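# Move office chair through self-closing door into yellow bay

## Task

Using r1, r2 or both, get the office chair past the self-closing door and into the yellow-taped bay in the far room, so that each of its five wheels is fully inside the tape and none rests on it. Before finishing, the door must have swung shut, the robots must have released the chair and backed away, no robot may be fallen or left leaning, and the chair must stay in place without any robot holding it.

## Robot and tools

Robots. Two identical Hello Robot Stretch 3 units, r1 and r2. Each has a differential base (two drive wheels plus a passive omni wheel at the rear), a lift that raises the arm along a mast, and a telescoping arm that sticks out to the robot's right side. The base measures 0.33 m front to back and 0.34 m across and cannot drive sideways; to move the gripper forward, drive the base. Turning in place pivots about the point between the drive wheels, 0.05 m behind the front edge. Stowed (arm in, wrist folded), the wrist reaches at most 0.06 m past the right side and a spin sweeps a 0.28 m radius; an unfolded level gripper reaches farther.

Frames. Base frame: origin on the floor between the drive wheels, x ahead, y to the left, z up. hand_pose is expressed in it, located where closed fingertips meet; with all wrist joints at 0 its x points up, y back toward the mast, z toward the rear. The odometry frame is the base frame as it was when the scene began. Each robot reports only in its own frames, so where one robot is relative to the other can be judged only from images, lidar_m, wrist_depth_mm and head_depth_mm.

execute_actions. Argument actions: a list holding one action object (or empty, which just returns state and images). The action is keyed by "r1" and/or "r2"; each entry may contain base, joints and contact_limits. base holds exactly one command, both relative to where the base last reported itself: translate_m, a straight drive in metres, forward positive, -1 to 1; or rotate_rad, a turn in place in radians, counter-clockwise (left) positive, -3.2 to 3.2. joints holds absolute targets by name: lift_m 0 to 1.1 m (arm height); arm_m 0 to 0.52 m (extension); wrist_yaw_rad -1.345 to 4.42 (0 along the arm, positive toward the front, 3.0 folded over the base); wrist_pitch_rad -1.57 to 0.451 (0 level, negative tips fingers down); wrist_roll_rad -2.911 to 2.911; gripper_m -0.089 to 0.179 (larger is wider; the real fingertip gap is smaller by about 0.007 nearly closed to 0.025 fully open, zero below 0.007); head_pan_rad -3.953 to 1.73 (0 ahead, positive left, -1.57 along the arm); head_tilt_rad -1.53 to 0.419 (negative down). contact_limits takes only arm_m, a motor_effort percentage 1 to 100 at which that arm motion stops with contact_stop; smaller is softer but too small halts at once. Everything in one action starts at the same moment. A joint, base or robot left out may keep pushing toward an earlier target. Any unknown key or out-of-range number rejects the whole call. cameras: list of names such as r1_head_camera, r1_nav_camera, r1_wrist_camera (same for r2), or "all"; omitted or null means all, [] means none. If a result reports a stop, the remaining motion calls in that same reply are skipped.

wait: seconds, 0 to 10; commands nothing and returns the same report. zoom_image: camera plus region [x0, y0, x1, y1] in pixels of that camera's latest full image, top-left origin, no larger than 504 by 504. finished_scene: scene, the current scene number; irreversible, call it only after the goal holds.

Results. base_status and joint_status: done (for the base, the wheels turned the full amount, slipping included), off_target (resting short, maybe still pushing), contact_stop, time_out or torque_fault (old target dropped). After an arm or lift contact_stop that joint goes slack until commanded again; a slack lift may sag under load. on_its_own describes uncommanded parts; "held at" is the held target, not the position. motor_effort is percent of maximum, positive toward larger joint values, peak in brackets; readings carry fixed and random errors. Positive wheel effort pushes forward. lidar_m: 12 distances in metres from the base origin, 30-degree sectors starting straight ahead and going counter-clockwise (4th left, 7th behind, 10th right), scanned 0.17 m above the floor, range 0.15 to 12, "-" for nothing; it ignores transparent things and its own robot but sees the other one, and parts of sectors 5, 6, 9, 10 may be blocked. wrist_depth_mm (45 to 1000) and head_depth_mm (280 to 4000, sideways image) are 7x7 median depth grids from top left. base_odometry counts wheel turns only; turned_by_wheels and turned_by_imu give rotation since the previous report; base_tilt gives forward and right lean in degrees, each with a fixed bias up to about 4.

Speed. Full base speed (0.30 m/s, 1.9 rad/s) needs lift_m under 0.30, arm_m under 0.03 and wrist_yaw_rad over 2.54; otherwise 0.10 m/s and 0.63 rad/s. Two robots given the same drive may differ by up to 2.5 cm per metre.

Gripper. Grip by commanding below the object's width; release by commanding at least 0.02 above where contact began. Neither the reading nor done confirms a hold.

Cautions. Robot-to-robot pressing ends the run; once bases touch, stop driving toward each other. Fold or unfold the wrist only with lift_m 0.32 to 0.95, wrist_pitch_rad -0.4, roll near 0; with yaw below -0.4 keep pitch at -0.5 or lower. Arm pushes with the gripper above about 0.45 m, driving while holding something fixed, and snags (especially reversing) can tip a robot; if base_tilt leans, back off in small steps, free the gripper, lower lift_m to about 0.2. Avoid drops, slams, hard hits and long wrist strain (torque faults). The simulation keeps running while you reason, holding the last command.

Each tool is called as name(argument=value, ...), one argument or row to a line, values as JSON.

## Session

execute_actions(
  actions=[],
)

Scene clock: 0.00 s.
r1.base_odometry: x=+0.000 y=+0.000 heading=+0.000 (m, m, rad; r1's odometry frame)
r1.turned_by_wheels: +0.000 (rad since the last result)
r1.turned_by_imu: +0.000 (rad since the last result)
r1.base_tilt: forward=+0.5 right=-0.7 (deg)
r1.lidar_m: 0.83 0.82 0.89 1.37 1.96 2.13 3.27 3.90 1.75 2.92 2.12 1.03
r1.head_depth_mm: 959 957 956 959 962 966 966 / 915 913 917 912 920 916 919 / 873 875 872 874 875 875 876 / 836 836 839 837 837 840 839 / 800 799 800 806 802 801 804 / 767 770 772 769 769 773 773 / 738 742 741 743 743 743 742
r1.base_status: not commanded
r1.joint_positions: lift_m=+0.363 arm_m=+0.000 wrist_yaw_rad=+2.904 wrist_pitch_rad=-0.586 wrist_roll_rad=-0.009 gripper_m=+0.037 head_pan_rad=+0.001 head_tilt_rad=-0.021
r1.joint_status: not commanded
r1.motor_effort: left_wheel=-1 right_wheel=-1 lift_m=+36 arm_m=-1 wrist_yaw_rad=+1 wrist_pitch_rad=+4 wrist_roll_rad=+0 gripper_m=+0 head_pan_rad=+1 head_tilt_rad=+3 (%)
r1.hand_pose: x=+0.0259 y=+0.0501 z=+0.3399 quat_wxyz=(+0.283, +0.693, +0.124, +0.651) (m; r1's base frame)
r1.wrist_depth_mm: - - - - 971 763 624 / - - - - - 802 661 / 858 - 870 875 883 826 690 / 702 - 702 705 717 713 696 / 596 579 618 610 600 608 608 / 513 533 - 517 529 526 528 / 468 - - 463 455 465 466
r2.base_odometry: x=+0.000 y=+0.000 heading=+0.000 (m, m, rad; r2's odometry frame)
r2.turned_by_wheels: +0.000 (rad since the last result)
r2.turned_by_imu: +0.000 (rad since the last result)
r2.base_tilt: forward=+0.4 right=+1.1 (deg)
r2.lidar_m: 1.87 3.55 2.78 2.74 1.49 1.16 1.15 1.23 1.82 2.04 2.19 2.95
r2.head_depth_mm: 1873 2718 - - - 3937 2496 / 1872 2757 - - - 3871 2498 / 1889 2774 - - - 3848 2351 / 1896 2776 - - - 3749 1778 / 1894 2849 - - - 3791 1669 / 1906 2800 - - - 1691 1848 / 1928 2839 - - - 3687 2407
r2.base_status: not commanded
r2.joint_positions: lift_m=+0.540 arm_m=+0.000 wrist_yaw_rad=+2.990 wrist_pitch_rad=-0.301 wrist_roll_rad=+0.016 gripper_m=+0.037 head_pan_rad=-0.010 head_tilt_rad=+0.001
r2.joint_status: not commanded
r2.motor_effort: left_wheel=+1 right_wheel=+1 lift_m=+21 arm_m=+0 wrist_yaw_rad=+0 wrist_pitch_rad=+5 wrist_roll_rad=+0 gripper_m=+0 head_pan_rad=+0 head_tilt_rad=+2 (%)
r2.hand_pose: x=+0.0146 y=+0.0895 z=+0.5797 quat_wxyz=(+0.159, +0.710, +0.052, +0.684) (m; r2's base frame)
r2.wrist_depth_mm: - - - - - - - / - - - - - - - / - - - - - - - / - - - - - - - / - - - - - - - / 919 926 - 953 928 944 979 / 773 775 777 788 787 806 803
pictures: r1_head_camera (sideways: a quarter turn clockwise sets it upright), r1_nav_camera (sideways: a quarter turn counterclockwise sets it upright), r1_wrist_camera, r2_head_camera (sideways: a quarter turn clockwise sets it upright), r2_nav_camera (sideways: a quarter turn counterclockwise sets it upright), r2_wrist_camera
Images, in order (width x height): r1_head_camera 896x504, r1_nav_camera 672x504, r1_wrist_camera 644x364, r2_head_camera 896x504, r2_nav_camera 672x504, r2_wrist_camera 644x364.

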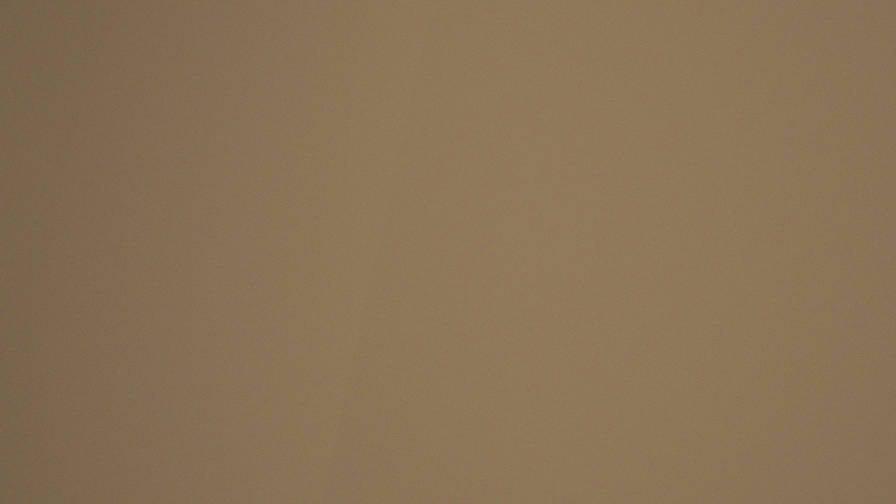

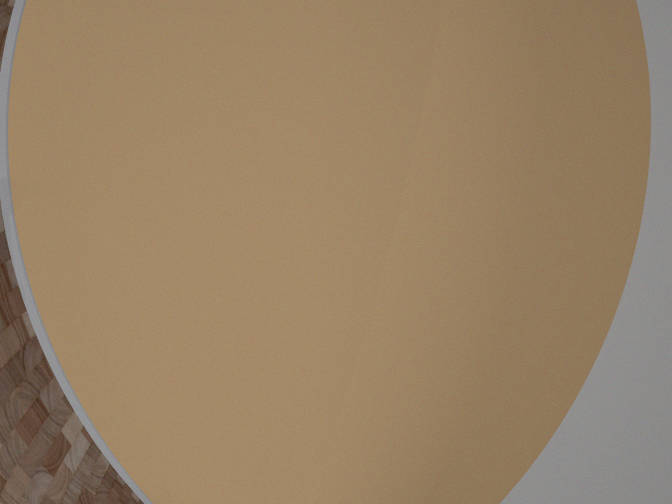

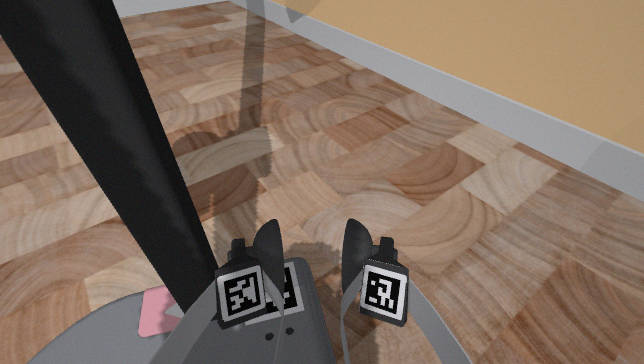

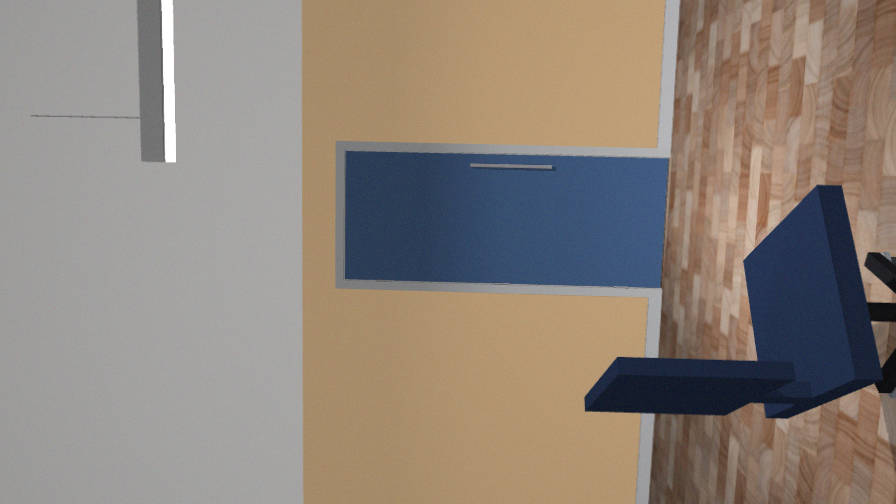

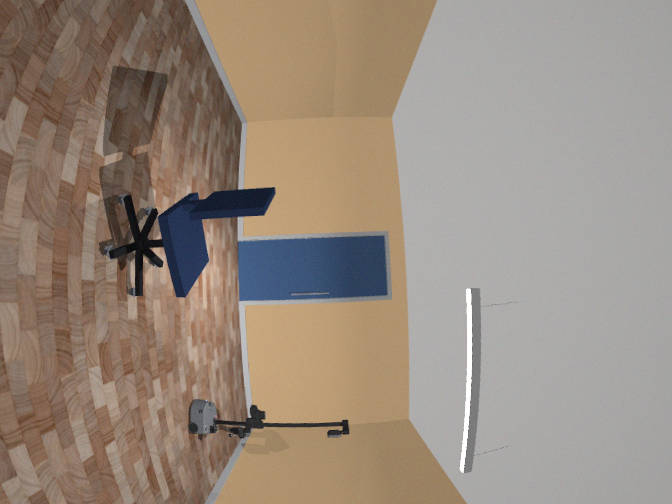

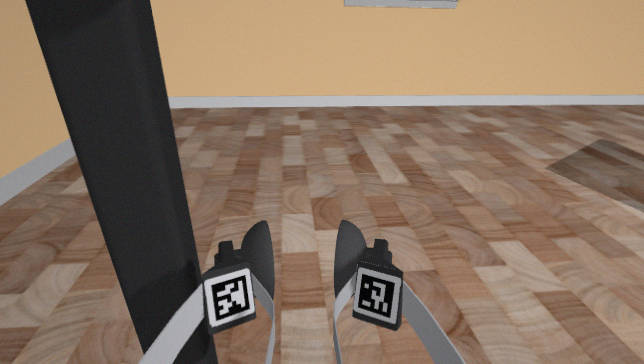

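execute_actions(
  actions=[
    {"r1":{"joints":{"lift_m":0.27,"wrist_pitch_rad":-0.4}},"r2":{"joints":{"lift_m":0.27,"wrist_pitch_rad":-0.4,"head_tilt_rad":-0.6}}},
  ],
  cameras=[],
)

execute_actions(
  actions=[
    {"r1":{"base":{"rotate_rad":2.85}},"r2":{"base":{"translate_m":0.8}}},
  ],
  cameras=["r1_nav_camera"],
)

execute_actions(
  actions=[
    {"r1":{"base":{"translate_m":1.0},"joints":{"head_pan_rad":-0.45,"head_tilt_rad":-0.3}}},
  ],
  cameras=["r1_nav_camera","r1_head_camera","r2_head_camera"],
)

Scene clock: 12.60 s.
r1.base_odometry: x=+0.000 y=+0.000 heading=+0.000 (m, m, rad; r1's odometry frame)
r1.turned_by_wheels: +0.000 (rad since the last result)
r1.turned_by_imu: +0.000 (rad since the last result)
r1.base_tilt: forward=+0.4 right=-0.7 (deg)
r1.lidar_m: 0.83 0.82 0.89 1.37 1.96 2.14 3.25 3.90 1.75 2.92 2.11 1.03
r1.head_depth_mm: 956 960 960 959 959 962 962 / 910 910 913 918 916 918 916 / 877 874 872 874 875 876 878 / 835 834 836 834 835 837 839 / 802 800 800 798 806 802 804 / 769 771 770 772 771 772 772 / 740 742 742 741 742 745 743
r1.base_status: not commanded
r1.joint_positions: lift_m=+0.271 arm_m=+0.000 wrist_yaw_rad=+2.904 wrist_pitch_rad=-0.422 wrist_roll_rad=-0.009 gripper_m=+0.037 head_pan_rad=+0.001 head_tilt_rad=-0.021
r1.joint_status: all done
r1.motor_effort: left_wheel=-1(1) right_wheel=-1(1) lift_m=+21(32) arm_m=-1(1) wrist_yaw_rad=+1(0) wrist_pitch_rad=+8(7) wrist_roll_rad=+0(0) gripper_m=+0(0) head_pan_rad=+0(1) head_tilt_rad=+2(3) (%)
r1.hand_pose: x=+0.0315 y=+0.0731 z=+0.2823 quat_wxyz=(+0.229, +0.701, +0.066, +0.672) (m; r1's base frame)
r1.wrist_depth_mm: - - - - 956 744 611 / - - - - 995 786 639 / 973 992 - - 972 812 662 / 729 - 738 730 746 744 674 / 585 - 610 588 595 590 593 / 489 - - 506 501 490 492 / 439 - - 429 412 417 420
r2.base_odometry: x=+0.000 y=+0.000 heading=+0.000 (m, m, rad; r2's odometry frame)
r2.turned_by_wheels: +0.000 (rad since the last result)
r2.turned_by_imu: +0.000 (rad since the last result)
r2.base_tilt: forward=+0.4 right=+1.2 (deg)
r2.lidar_m: 1.86 3.55 2.78 2.74 1.49 1.17 1.15 1.23 1.83 2.04 2.18 2.95
r2.head_depth_mm: 3887 - 3423 2412 1853 1515 1279 / 3923 - 3440 2398 1877 1517 1281 / - - 3384 2430 1868 1522 1277 / - - 2167 2215 1859 1507 1279 / - - 2012 2131 1851 1517 1268 / - - 2903 2369 1850 1510 1277 / - - 3392 2387 1860 1509 1277
r2.base_status: not commanded
r2.joint_positions: lift_m=+0.270 arm_m=+0.000 wrist_yaw_rad=+2.990 wrist_pitch_rad=-0.414 wrist_roll_rad=+0.016 gripper_m=+0.037 head_pan_rad=-0.010 head_tilt_rad=-0.592
r2.joint_status: all done
r2.motor_effort: left_wheel=+0(0) right_wheel=+0(0) lift_m=+17(17) arm_m=+0(0) wrist_yaw_rad=-1(0) wrist_pitch_rad=+5(4) wrist_roll_rad=+0(0) gripper_m=+1(0) head_pan_rad=-1(0) head_tilt_rad=-1(23) (%)
r2.hand_pose: x=+0.0127 y=+0.0769 z=+0.2838 quat_wxyz=(+0.198, +0.706, +0.091, +0.674) (m; r2's base frame)
r2.wrist_depth_mm: - - - - - - - / - - - - - - - / 944 - 977 986 951 - - / 711 - 748 738 765 754 762 / 583 577 622 600 605 605 614 / 492 488 - 518 508 500 513 / - - - 429 433 439 440
pictures: none
No camera images: the call's "cameras" was empty. Leave "cameras" out to get every camera's image.

Scene clock: 17.07 s.
r1.base_odometry: x=+0.000 y=+0.000 heading=+2.850 (m, m, rad; r1's odometry frame)
r1.turned_by_wheels: +2.850 (rad since the last result)
r1.turned_by_imu: +2.825 (rad since the last result)
r1.base_tilt: forward=+0.5 right=-0.8 (deg)
r1.lidar_m: 2.42 3.90 1.75 2.27 3.82 1.40 0.90 0.82 0.82 1.01 1.96 1.97
r1.head_depth_mm: 1952 2193 2190 2181 2191 2232 2124 / 1961 2413 2427 2434 2440 2413 2240 / 1943 2647 2633 2730 2726 2723 2250 / 1946 2922 3028 3090 3081 2991 2245 / 1935 2929 3578 3611 3499 3370 2244 / 1950 2952 - - - 3334 2245 / 1923 2921 3917 3963 - 3376 2244
r1.base_status: done
r1.joint_positions: lift_m=+0.271 arm_m=+0.000 wrist_yaw_rad=+2.904 wrist_pitch_rad=-0.422 wrist_roll_rad=-0.009 gripper_m=+0.037 head_pan_rad=+0.001 head_tilt_rad=-0.021
r1.joint_status: not commanded
r1.motor_effort: left_wheel=-3(8) right_wheel=+1(8) lift_m=+21(22) arm_m=-1(1) wrist_yaw_rad=+0(0) wrist_pitch_rad=+8(7) wrist_roll_rad=+0(1) gripper_m=+0(0) head_pan_rad=+1(0) head_tilt_rad=+2(3) (%)
r1.hand_pose: x=+0.0315 y=+0.0730 z=+0.2823 quat_wxyz=(+0.229, +0.701, +0.066, +0.672) (m; r1's base frame)
r1.wrist_depth_mm: - - - - - - - / - - - - - - - / 967 978 1000 - - 996 - / 731 - 742 734 743 756 755 / 592 - 610 590 584 588 597 / 486 - - 503 497 491 490 / 440 - - 425 408 421 417
r2.base_odometry: x=+0.800 y=+0.000 heading=+0.000 (m, m, rad; r2's odometry frame)
r2.turned_by_wheels: +0.000 (rad since the last result)
r2.turned_by_imu: +0.008 (rad since the last result)
r2.base_tilt: forward=+0.5 right=+1.1 (deg)
r2.lidar_m: 1.08 3.43 2.69 2.66 2.49 1.97 1.94 2.09 2.16 2.12 2.29 2.16
r2.head_depth_mm: 3187 3535 3420 2417 1874 1502 1285 / 3284 3548 3408 2388 1863 1521 1276 / 3269 3613 3370 2401 1310 1471 1279 / 3384 3672 3368 2302 1222 1469 1276 / 3411 3736 3395 2386 1175 1462 1261 / 3427 3760 3339 2362 1143 1440 1279 / 3471 3827 983 1113 1792 1508 1275
r2.base_status: done
r2.joint_positions: lift_m=+0.270 arm_m=+0.000 wrist_yaw_rad=+2.990 wrist_pitch_rad=-0.414 wrist_roll_rad=+0.016 gripper_m=+0.037 head_pan_rad=-0.010 head_tilt_rad=-0.593
r2.joint_status: not commanded
r2.motor_effort: left_wheel=-1(6) right_wheel=+1(6) lift_m=+17(17) arm_m=+0(0) wrist_yaw_rad=+0(1) wrist_pitch_rad=+5(5) wrist_roll_rad=+0(0) gripper_m=+0(0) head_pan_rad=+0(1) head_tilt_rad=-2(2) (%)
r2.hand_pose: x=+0.0127 y=+0.0769 z=+0.2837 quat_wxyz=(+0.198, +0.706, +0.091, +0.674) (m; r2's base frame)
r2.wrist_depth_mm: - - - - - - - / - - - - - - - / 940 - 961 994 - 997 - / 726 - 728 742 742 754 748 / 585 583 620 592 592 600 613 / 487 497 - 515 507 513 518 / - - - 429 430 438 435
pictures: r1_nav_camera (sideways: a quarter turn counterclockwise sets it upright)
Images, in order (width x height): r1_nav_camera 672x504.

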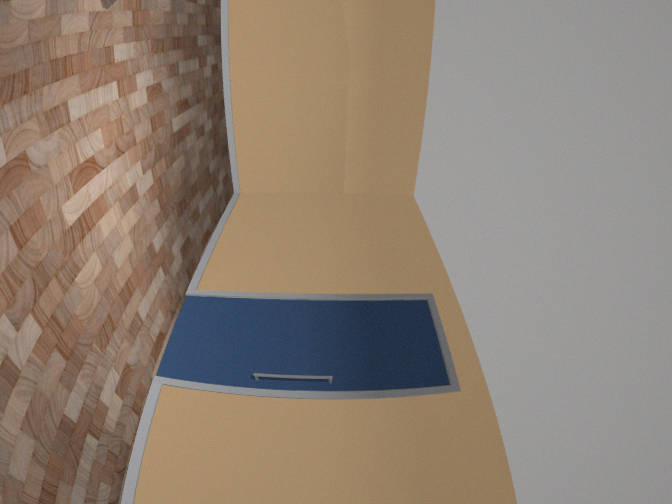

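Scene clock: 22.00 s.
r1.base_odometry: x=-0.958 y=+0.288 heading=+2.850 (m, m, rad; r1's odometry frame)
r1.turned_by_wheels: +0.000 (rad since the last result)
r1.turned_by_imu: +0.002 (rad since the last result)
r1.base_tilt: forward=+0.4 right=-0.7 (deg)
r1.lidar_m: 1.65 3.13 3.16 1.65 4.43 2.72 1.75 1.59 1.60 1.46 1.33 1.34
r1.head_depth_mm: 1120 1167 1226 1278 1348 1420 1470 / 1157 1217 1277 1347 1416 1489 1532 / 1216 1285 1339 1413 1496 1585 1560 / 1272 1346 1414 1495 1588 1670 1555 / 1336 1408 1490 1573 1677 1806 1577 / 1413 1484 1568 1673 1793 1872 1566 / 1466 1569 1671 1772 1909 1977 1561
r1.base_status: done
r1.joint_positions: lift_m=+0.271 arm_m=+0.000 wrist_yaw_rad=+2.904 wrist_pitch_rad=-0.421 wrist_roll_rad=-0.009 gripper_m=+0.037 head_pan_rad=-0.443 head_tilt_rad=-0.297
r1.joint_status: all done
r1.motor_effort: left_wheel=-3(6) right_wheel=+1(6) lift_m=+21(22) arm_m=-1(1) wrist_yaw_rad=+0(0) wrist_pitch_rad=+7(7) wrist_roll_rad=+1(0) gripper_m=+0(1) head_pan_rad=-4(38) head_tilt_rad=-1(26) (%)
r1.hand_pose: x=+0.0315 y=+0.0731 z=+0.2825 quat_wxyz=(+0.229, +0.701, +0.066, +0.672) (m; r1's base frame)
r1.wrist_depth_mm: - - - - - - - / - - - - - - - / 986 - - - - - - / 729 - 732 739 747 746 748 / 593 - 606 592 594 589 597 / 487 486 - 504 495 487 494 / 444 - - 429 411 418 419
r2.base_odometry: x=+0.800 y=+0.000 heading=+0.000 (m, m, rad; r2's odometry frame)
r2.turned_by_wheels: +0.000 (rad since the last result)
r2.turned_by_imu: +0.000 (rad since the last result)
r2.base_tilt: forward=+0.5 right=+1.1 (deg)
r2.lidar_m: 1.07 3.44 2.70 2.66 2.50 1.97 1.94 2.09 2.15 2.12 2.28 2.43
r2.head_depth_mm: 3194 3510 3074 2407 1853 1520 1281 / 3265 3539 3388 2389 1868 1516 1282 / 3330 3613 3321 2403 1317 1494 1279 / 3380 3693 3330 2305 1219 1482 1274 / 3423 3704 3351 2351 1182 1456 1254 / 3474 3767 3320 2376 1145 1440 1269 / 3487 3786 983 1109 1782 1504 1269
r2.base_status: not commanded
r2.joint_positions: lift_m=+0.270 arm_m=+0.000 wrist_yaw_rad=+2.990 wrist_pitch_rad=-0.414 wrist_roll_rad=+0.016 gripper_m=+0.037 head_pan_rad=-0.010 head_tilt_rad=-0.593
r2.joint_status: not commanded
r2.motor_effort: left_wheel=+0(1) right_wheel=+0(1) lift_m=+17(17) arm_m=+0(0) wrist_yaw_rad=+0(1) wrist_pitch_rad=+5(5) wrist_roll_rad=+0(0) gripper_m=-1(0) head_pan_rad=+0(0) head_tilt_rad=-3(3) (%)
r2.hand_pose: x=+0.0127 y=+0.0769 z=+0.2837 quat_wxyz=(+0.198, +0.706, +0.091, +0.674) (m; r2's base frame)
r2.wrist_depth_mm: - - - - - - - / - - - - - - - / 916 - 979 997 995 - - / 704 - 734 748 748 761 744 / 581 578 605 601 603 602 617 / 487 497 - 512 505 507 511 / - - - 433 430 436 431
pictures: r1_head_camera (sideways: a quarter turn clockwise sets it upright), r1_nav_camera (sideways: a quarter turn counterclockwise sets it upright), r2_head_camera (sideways: a quarter turn clockwise sets it upright)
Images, in order (width x height): r1_head_camera 896x504, r1_nav_camera 672x504, r2_head_camera 896x504.

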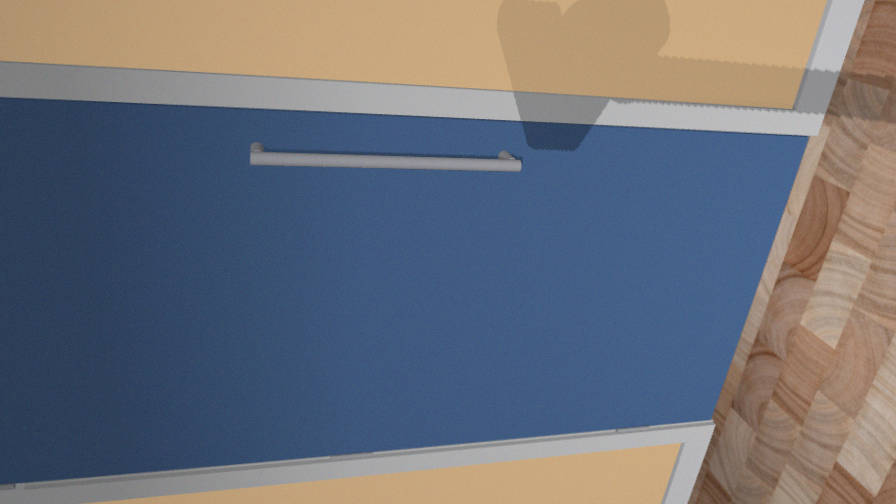

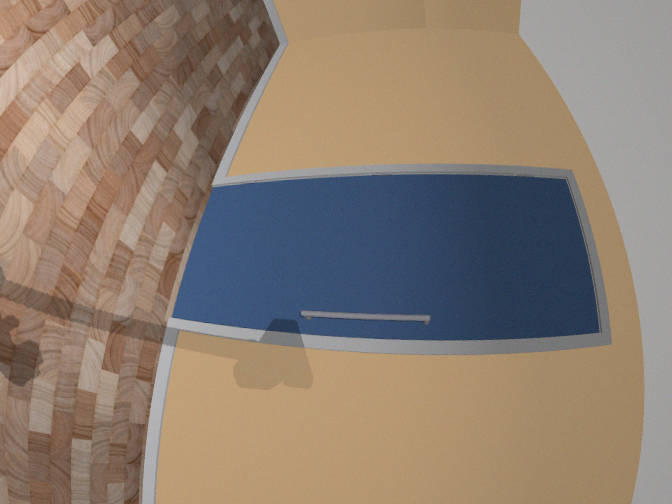

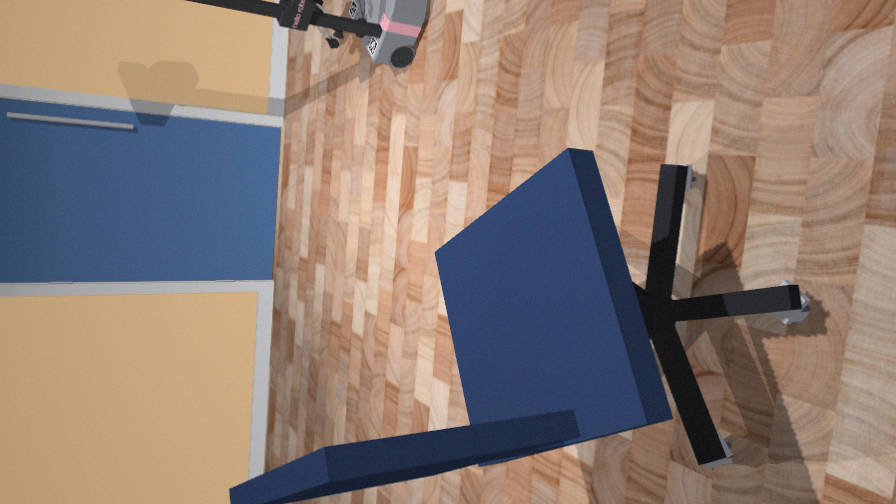

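execute_actions(
  actions=[
    {"r1":{"base":{"translate_m":0.55}},"r2":{"base":{"rotate_rad":-0.47}}},
  ],
  cameras=[],
)

execute_actions(
  actions=[
    {"r1":{"base":{"rotate_rad":0.68},"joints":{"lift_m":0.7,"head_pan_rad":-1.57,"head_tilt_rad":-0.5}},"r2":{"base":{"translate_m":1}}},
  ],
  cameras=[],
)

execute_actions(
  actions=[
    {"r1":{"joints":{"wrist_yaw_rad":0,"gripper_m":0.13,"arm_m":0.25}},"r2":{"base":{"translate_m":1}}},
  ],
  cameras=[],
)

execute_actions(
  actions=[
    {"r1":{"joints":{"wrist_pitch_rad":0,"lift_m":0.75}},"r2":{"base":{"translate_m":0.5}}},
  ],
  cameras=["r1_wrist_camera","r1_head_camera","r2_nav_camera"],
)

Scene clock: 45.70 s.
r1.base_odometry: x=-1.484 y=+0.446 heading=+2.850 (m, m, rad; r1's odometry frame)
r1.turned_by_wheels: +0.000 (rad since the last result)
r1.turned_by_imu: +0.001 (rad since the last result)
r1.base_tilt: forward=+0.4 right=-0.8 (deg)
r1.lidar_m: 1.23 2.46 2.74 3.38 2.84 3.42 2.21 2.02 1.69 1.08 0.98 1.00
r1.head_depth_mm: 822 862 902 949 994 1045 1104 / 856 896 942 990 1047 1101 1163 / 896 938 991 1041 1100 1166 1240 / 941 985 1037 1095 1160 1231 1316 / 981 1038 1096 1162 1235 1312 1416 / 1035 1092 1149 1224 1301 1401 1478 / 1084 1150 1231 1307 1410 1506 1564
r1.base_status: done
r1.joint_positions: lift_m=+0.271 arm_m=+0.000 wrist_yaw_rad=+2.904 wrist_pitch_rad=-0.421 wrist_roll_rad=-0.009 gripper_m=+0.037 head_pan_rad=-0.443 head_tilt_rad=-0.297
r1.joint_status: not commanded
r1.motor_effort: left_wheel=-3(8) right_wheel=+1(8) lift_m=+23(21) arm_m=-2(1) wrist_yaw_rad=+0(0) wrist_pitch_rad=+7(7) wrist_roll_rad=+1(1) gripper_m=-1(0) head_pan_rad=-4(5) head_tilt_rad=-1(1) (%)
r1.hand_pose: x=+0.0315 y=+0.0732 z=+0.2825 quat_wxyz=(+0.229, +0.701, +0.066, +0.672) (m; r1's base frame)
r1.wrist_depth_mm: - - - - - - - / - - - - - - - / 989 992 - 996 - 998 - / 726 - 741 735 749 742 749 / 584 - 611 589 597 589 595 / 487 483 - 507 501 490 495 / 438 - - 425 413 417 419
r2.base_odometry: x=+0.800 y=+0.000 heading=-0.470 (m, m, rad; r2's odometry frame)
r2.turned_by_wheels: -0.470 (rad since the last result)
r2.turned_by_imu: -0.458 (rad since the last result)
r2.base_tilt: forward=+0.5 right=+1.2 (deg)
r2.lidar_m: 3.70 1.08 3.27 2.67 2.66 2.38 1.95 1.94 2.14 2.14 2.12 2.34
r2.head_depth_mm: 3147 3314 3220 2403 1860 1529 1283 / 3633 3883 3368 2393 1867 1514 1279 / 3577 - 3366 2405 1860 1521 1277 / 3481 3801 3336 2380 1851 1520 1271 / 3374 3712 3382 2374 1850 1516 1275 / 3306 3588 3175 2362 1852 1469 1275 / 3169 3437 2818 2367 1174 1432 1277
r2.base_status: done
r2.joint_positions: lift_m=+0.270 arm_m=+0.000 wrist_yaw_rad=+2.990 wrist_pitch_rad=-0.414 wrist_roll_rad=+0.016 gripper_m=+0.037 head_pan_rad=-0.010 head_tilt_rad=-0.593
r2.joint_status: not commanded
r2.motor_effort: left_wheel=+2(6) right_wheel=-2(5) lift_m=+17(17) arm_m=+0(0) wrist_yaw_rad=+1(1) wrist_pitch_rad=+5(5) wrist_roll_rad=+0(0) gripper_m=+1(0) head_pan_rad=+0(1) head_tilt_rad=-1(2) (%)
r2.hand_pose: x=+0.0127 y=+0.0769 z=+0.2837 quat_wxyz=(+0.198, +0.706, +0.091, +0.674) (m; r2's base frame)
r2.wrist_depth_mm: - - - - - - - / - - - - - - - / 947 - 966 978 - 951 897 / 723 - 739 752 753 760 722 / 580 591 615 611 608 603 606 / 486 496 - 527 513 517 513 / - - - 427 428 436 433
pictures: none
No camera images: the call's "cameras" was empty. Leave "cameras" out to get every camera's image.

Scene clock: 50.63 s.
r1.base_odometry: x=-1.484 y=+0.446 heading=-2.754 (m, m, rad; r1's odometry frame)
r1.turned_by_wheels: +0.680 (rad since the last result)
r1.turned_by_imu: +0.674 (rad since the last result)
r1.base_tilt: forward=+0.5 right=-0.8 (deg)
r1.lidar_m: 2.72 2.83 3.88 1.83 2.86 2.09 2.01 1.41 1.03 0.98 1.03 1.40
r1.head_depth_mm: 819 883 968 1068 1186 1328 1315 / 820 886 968 1068 1181 1330 1320 / 820 887 955 1062 1182 1337 1325 / 811 880 958 1053 1185 1331 1328 / 825 893 973 1069 1177 1330 1333 / 820 889 973 1072 1185 1339 1333 / 823 893 970 1070 1195 1339 1329
r1.base_status: done
r1.joint_positions: lift_m=+0.699 arm_m=+0.000 wrist_yaw_rad=+2.904 wrist_pitch_rad=-0.421 wrist_roll_rad=-0.009 gripper_m=+0.037 head_pan_rad=-1.563 head_tilt_rad=-0.494
r1.joint_status: all done
r1.motor_effort: left_wheel=-3(9) right_wheel=+1(6) lift_m=+50(54) arm_m=-1(1) wrist_yaw_rad=+0(1) wrist_pitch_rad=+7(7) wrist_roll_rad=+0(0) gripper_m=-1(0) head_pan_rad=-4(52) head_tilt_rad=-3(22) (%)
r1.hand_pose: x=+0.0315 y=+0.0732 z=+0.7114 quat_wxyz=(+0.229, +0.701, +0.066, +0.672) (m; r1's base frame)
r1.wrist_depth_mm: - - - - - - - / - - - - - - - / - - - - - - - / - - - - - - - / - - - - - - - / - - - - - - - / 864 873 893 881 877 872 873
r2.base_odometry: x=+1.692 y=-0.453 heading=-0.470 (m, m, rad; r2's odometry frame)
r2.turned_by_wheels: +0.000 (rad since the last result)
r2.turned_by_imu: +0.010 (rad since the last result)
r2.base_tilt: forward=+0.4 right=+1.1 (deg)
r2.lidar_m: 2.98 1.82 3.29 0.60 3.01 3.33 2.89 2.87 2.18 1.79 1.78 1.98
r2.head_depth_mm: 2698 2756 2872 2392 1852 1519 1285 / 2816 3129 3245 2392 1861 1518 1282 / 2717 2986 3155 2406 1867 1513 1278 / 2660 2929 3136 2392 1847 1519 1269 / 2592 2800 3024 2365 1840 1511 1281 / 2487 2719 2969 2373 1849 1519 1278 / 2433 2630 2841 2134 1842 1504 1278
r2.base_status: done
r2.joint_positions: lift_m=+0.270 arm_m=+0.000 wrist_yaw_rad=+2.990 wrist_pitch_rad=-0.415 wrist_roll_rad=+0.016 gripper_m=+0.037 head_pan_rad=-0.010 head_tilt_rad=-0.594
r2.joint_status: not commanded
r2.motor_effort: left_wheel=+1(8) right_wheel=-1(3) lift_m=+17(17) arm_m=+0(0) wrist_yaw_rad=+0(0) wrist_pitch_rad=+5(5) wrist_roll_rad=+0(0) gripper_m=+0(0) head_pan_rad=+0(0) head_tilt_rad=-2(3) (%)
r2.hand_pose: x=+0.0127 y=+0.0768 z=+0.2837 quat_wxyz=(+0.199, +0.706, +0.091, +0.674) (m; r2's base frame)
r2.wrist_depth_mm: - - - - - - - / - - - - - - - / 935 - 691 854 999 - - / 714 - 657 776 757 746 760 / 552 579 600 560 616 608 616 / 486 487 - 518 496 513 513 / - - - 435 428 432 436
pictures: none
No camera images: the call's "cameras" was empty. Leave "cameras" out to get every camera's image.

Scene clock: 55.67 s.
r1.base_odometry: x=-1.484 y=+0.446 heading=-2.754 (m, m, rad; r1's odometry frame)
r1.turned_by_wheels: +0.000 (rad since the last result)
r1.turned_by_imu: +0.000 (rad since the last result)
r1.base_tilt: forward=+0.4 right=-0.7 (deg)
r1.lidar_m: 2.73 2.83 3.86 1.83 2.86 2.09 2.01 1.41 1.02 0.98 1.03 1.40
r1.head_depth_mm: 818 886 967 1062 1181 1332 1358 / 815 889 968 1065 1181 - 1268 / 819 887 961 1066 1185 - 1261 / 814 881 956 1050 1183 1338 1322 / 820 891 969 1065 1178 1336 1337 / 823 889 971 1068 1180 1331 1332 / 825 892 973 1068 1188 1335 1325
r1.base_status: not commanded
r1.joint_positions: lift_m=+0.699 arm_m=+0.250 wrist_yaw_rad=+0.002 wrist_pitch_rad=-0.421 wrist_roll_rad=-0.009 gripper_m=+0.130 head_pan_rad=-1.563 head_tilt_rad=-0.494
r1.joint_status: all done
r1.motor_effort: left_wheel=-3(3) right_wheel=+1(1) lift_m=+51(51) arm_m=+2(3) wrist_yaw_rad=-2(4) wrist_pitch_rad=+7(7) wrist_roll_rad=+0(0) gripper_m=+0(97) head_pan_rad=-4(4) head_tilt_rad=-3(3) (%)
r1.hand_pose: x=-0.0211 y=-0.6186 z=+0.7114 quat_wxyz=(+0.695, +0.149, -0.688, -0.147) (m; r1's base frame)
r1.wrist_depth_mm: 439 443 444 448 448 456 457 / 479 476 482 484 489 495 500 / 529 528 529 534 545 551 557 / 585 591 596 603 610 612 611 / 664 660 676 670 690 686 706 / 745 - 780 782 783 780 807 / 835 851 853 851 858 834 871
r2.base_odometry: x=+2.583 y=-0.905 heading=-0.470 (m, m, rad; r2's odometry frame)
r2.turned_by_wheels: +0.000 (rad since the last result)
r2.turned_by_imu: +0.010 (rad since the last result)
r2.base_tilt: forward=+0.4 right=+1.1 (deg)
r2.lidar_m: 2.03 2.02 1.01 3.34 3.34 1.22 3.85 3.38 1.76 1.46 1.45 1.62
r2.head_depth_mm: 1973 2175 2350 2344 1864 1520 1279 / 1900 2108 2337 2418 1870 1517 1278 / 1851 2029 2239 2409 1854 1513 1273 / 1792 1957 2165 2310 1860 1511 1277 / 1749 1915 2111 2276 1844 1508 1277 / 1689 1842 2041 2218 1854 1509 1281 / 1656 1809 1971 2167 1834 1502 1274
r2.base_status: done
r2.joint_positions: lift_m=+0.270 arm_m=+0.000 wrist_yaw_rad=+2.990 wrist_pitch_rad=-0.415 wrist_roll_rad=+0.016 gripper_m=+0.037 head_pan_rad=-0.010 head_tilt_rad=-0.594
r2.joint_status: not commanded
r2.motor_effort: left_wheel=+1(7) right_wheel=+0(3) lift_m=+17(17) arm_m=+0(0) wrist_yaw_rad=+0(0) wrist_pitch_rad=+5(5) wrist_roll_rad=+0(0) gripper_m=+0(0) head_pan_rad=+1(1) head_tilt_rad=-2(2) (%)
r2.hand_pose: x=+0.0127 y=+0.0768 z=+0.2837 quat_wxyz=(+0.199, +0.706, +0.091, +0.674) (m; r2's base frame)
r2.wrist_depth_mm: - - - - - - - / - - - - - 948 - / 938 - 995 958 998 908 919 / 712 - 742 734 757 748 766 / 575 587 615 591 600 607 618 / 493 494 - 518 501 507 504 / - - - 428 431 434 436
pictures: none
No camera images: the call's "cameras" was empty. Leave "cameras" out to get every camera's image.

Scene clock: 59.00 s.
r1.base_odometry: x=-1.484 y=+0.446 heading=-2.754 (m, m, rad; r1's odometry frame)
r1.turned_by_wheels: +0.000 (rad since the last result)
r1.turned_by_imu: +0.000 (rad since the last result)
r1.base_tilt: forward=+0.5 right=-0.7 (deg)
r1.lidar_m: 2.73 2.83 3.84 1.84 0.81 0.80 2.02 1.40 1.02 0.98 1.03 1.40
r1.head_depth_mm: 820 886 970 1061 1180 1297 - / 819 887 970 1061 1174 - 1299 / 821 890 961 1067 1146 - 1290 / 812 880 956 1048 1166 1361 1324 / 822 895 969 1065 1188 1329 1330 / 823 892 977 1063 1188 1332 1330 / 823 891 970 1072 1188 1346 1330
r1.base_status: not commanded
r1.joint_positions: lift_m=+0.749 arm_m=+0.250 wrist_yaw_rad=+0.002 wrist_pitch_rad=-0.025 wrist_roll_rad=-0.009 gripper_m=+0.130 head_pan_rad=-1.563 head_tilt_rad=-0.494
r1.joint_status: all done
r1.motor_effort: left_wheel=-3(3) right_wheel=+1(1) lift_m=+51(51) arm_m=+2(2) wrist_yaw_rad=-2(3) wrist_pitch_rad=+8(9) wrist_roll_rad=+0(0) gripper_m=+0(0) head_pan_rad=-3(5) head_tilt_rad=-3(2) (%)
r1.hand_pose: x=-0.0209 y=-0.6502 z=+0.8577 quat_wxyz=(+0.711, +0.010, -0.704, -0.008) (m; r1's base frame)
r1.wrist_depth_mm: 457 458 463 463 468 470 474 / 473 471 481 476 480 485 492 / 486 487 496 493 503 508 507 / 497 498 513 511 519 524 525 / 515 520 528 529 532 537 547 / 537 - 547 548 547 554 560 / 552 559 565 570 568 583 582
r2.base_odometry: x=+3.029 y=-1.132 heading=-0.470 (m, m, rad; r2's odometry frame)
r2.turned_by_wheels: +0.000 (rad since the last result)
r2.turned_by_imu: +0.005 (rad since the last result)
r2.base_tilt: forward=+0.4 right=+1.1 (deg)
r2.lidar_m: 1.56 1.55 0.90 0.77 3.49 1.67 4.31 2.95 1.56 1.30 1.29 1.44
r2.head_depth_mm: 1485 1659 1833 2101 1859 1524 1283 / 1438 1596 1789 1994 1869 1518 1277 / 1407 1545 1717 1911 1862 1511 1279 / 1366 1488 1664 1851 1853 1511 1276 / 1329 1457 1593 1779 1845 1512 1276 / 1290 1409 1551 1716 1815 1503 1272 / 1252 1368 1503 1667 1784 1504 1274
r2.base_status: done
r2.joint_positions: lift_m=+0.270 arm_m=+0.000 wrist_yaw_rad=+2.990 wrist_pitch_rad=-0.415 wrist_roll_rad=+0.016 gripper_m=+0.037 head_pan_rad=-0.010 head_tilt_rad=-0.594
r2.joint_status: not commanded
r2.motor_effort: left_wheel=+0(6) right_wheel=+0(5) lift_m=+17(17) arm_m=+0(0) wrist_yaw_rad=-1(0) wrist_pitch_rad=+5(5) wrist_roll_rad=+0(0) gripper_m=+0(0) head_pan_rad=+0(0) head_tilt_rad=-2(2) (%)
r2.hand_pose: x=+0.0127 y=+0.0768 z=+0.2837 quat_wxyz=(+0.199, +0.706, +0.092, +0.674) (m; r2's base frame)
r2.wrist_depth_mm: - - - - - - - / - - - 883 891 - - / 946 - 940 870 816 - - / 732 - 734 748 768 763 768 / 573 578 626 590 601 614 612 / 492 492 - 518 498 511 512 / - - - 426 430 431 439
pictures: r1_head_camera (sideways: a quarter turn clockwise sets it upright), r1_wrist_camera, r2_nav_camera (sideways: a quarter turn counterclockwise sets it upright)
Images, in order (width x height): r1_head_camera 896x504, r1_wrist_camera 644x364, r2_nav_camera 672x504.

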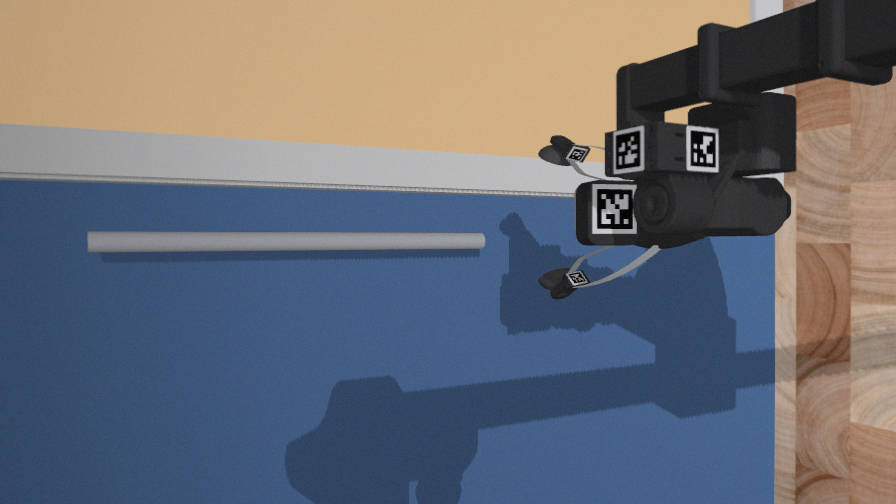

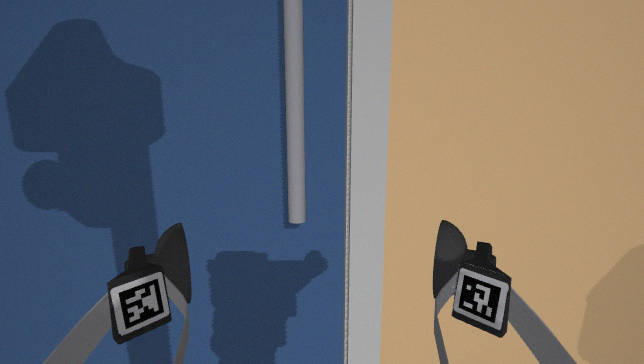

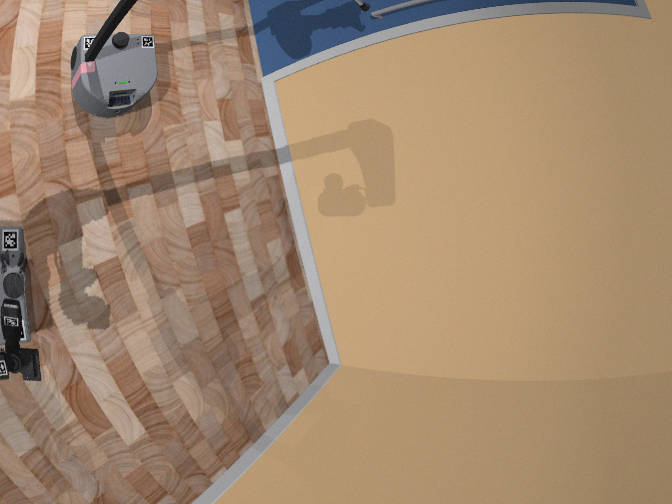

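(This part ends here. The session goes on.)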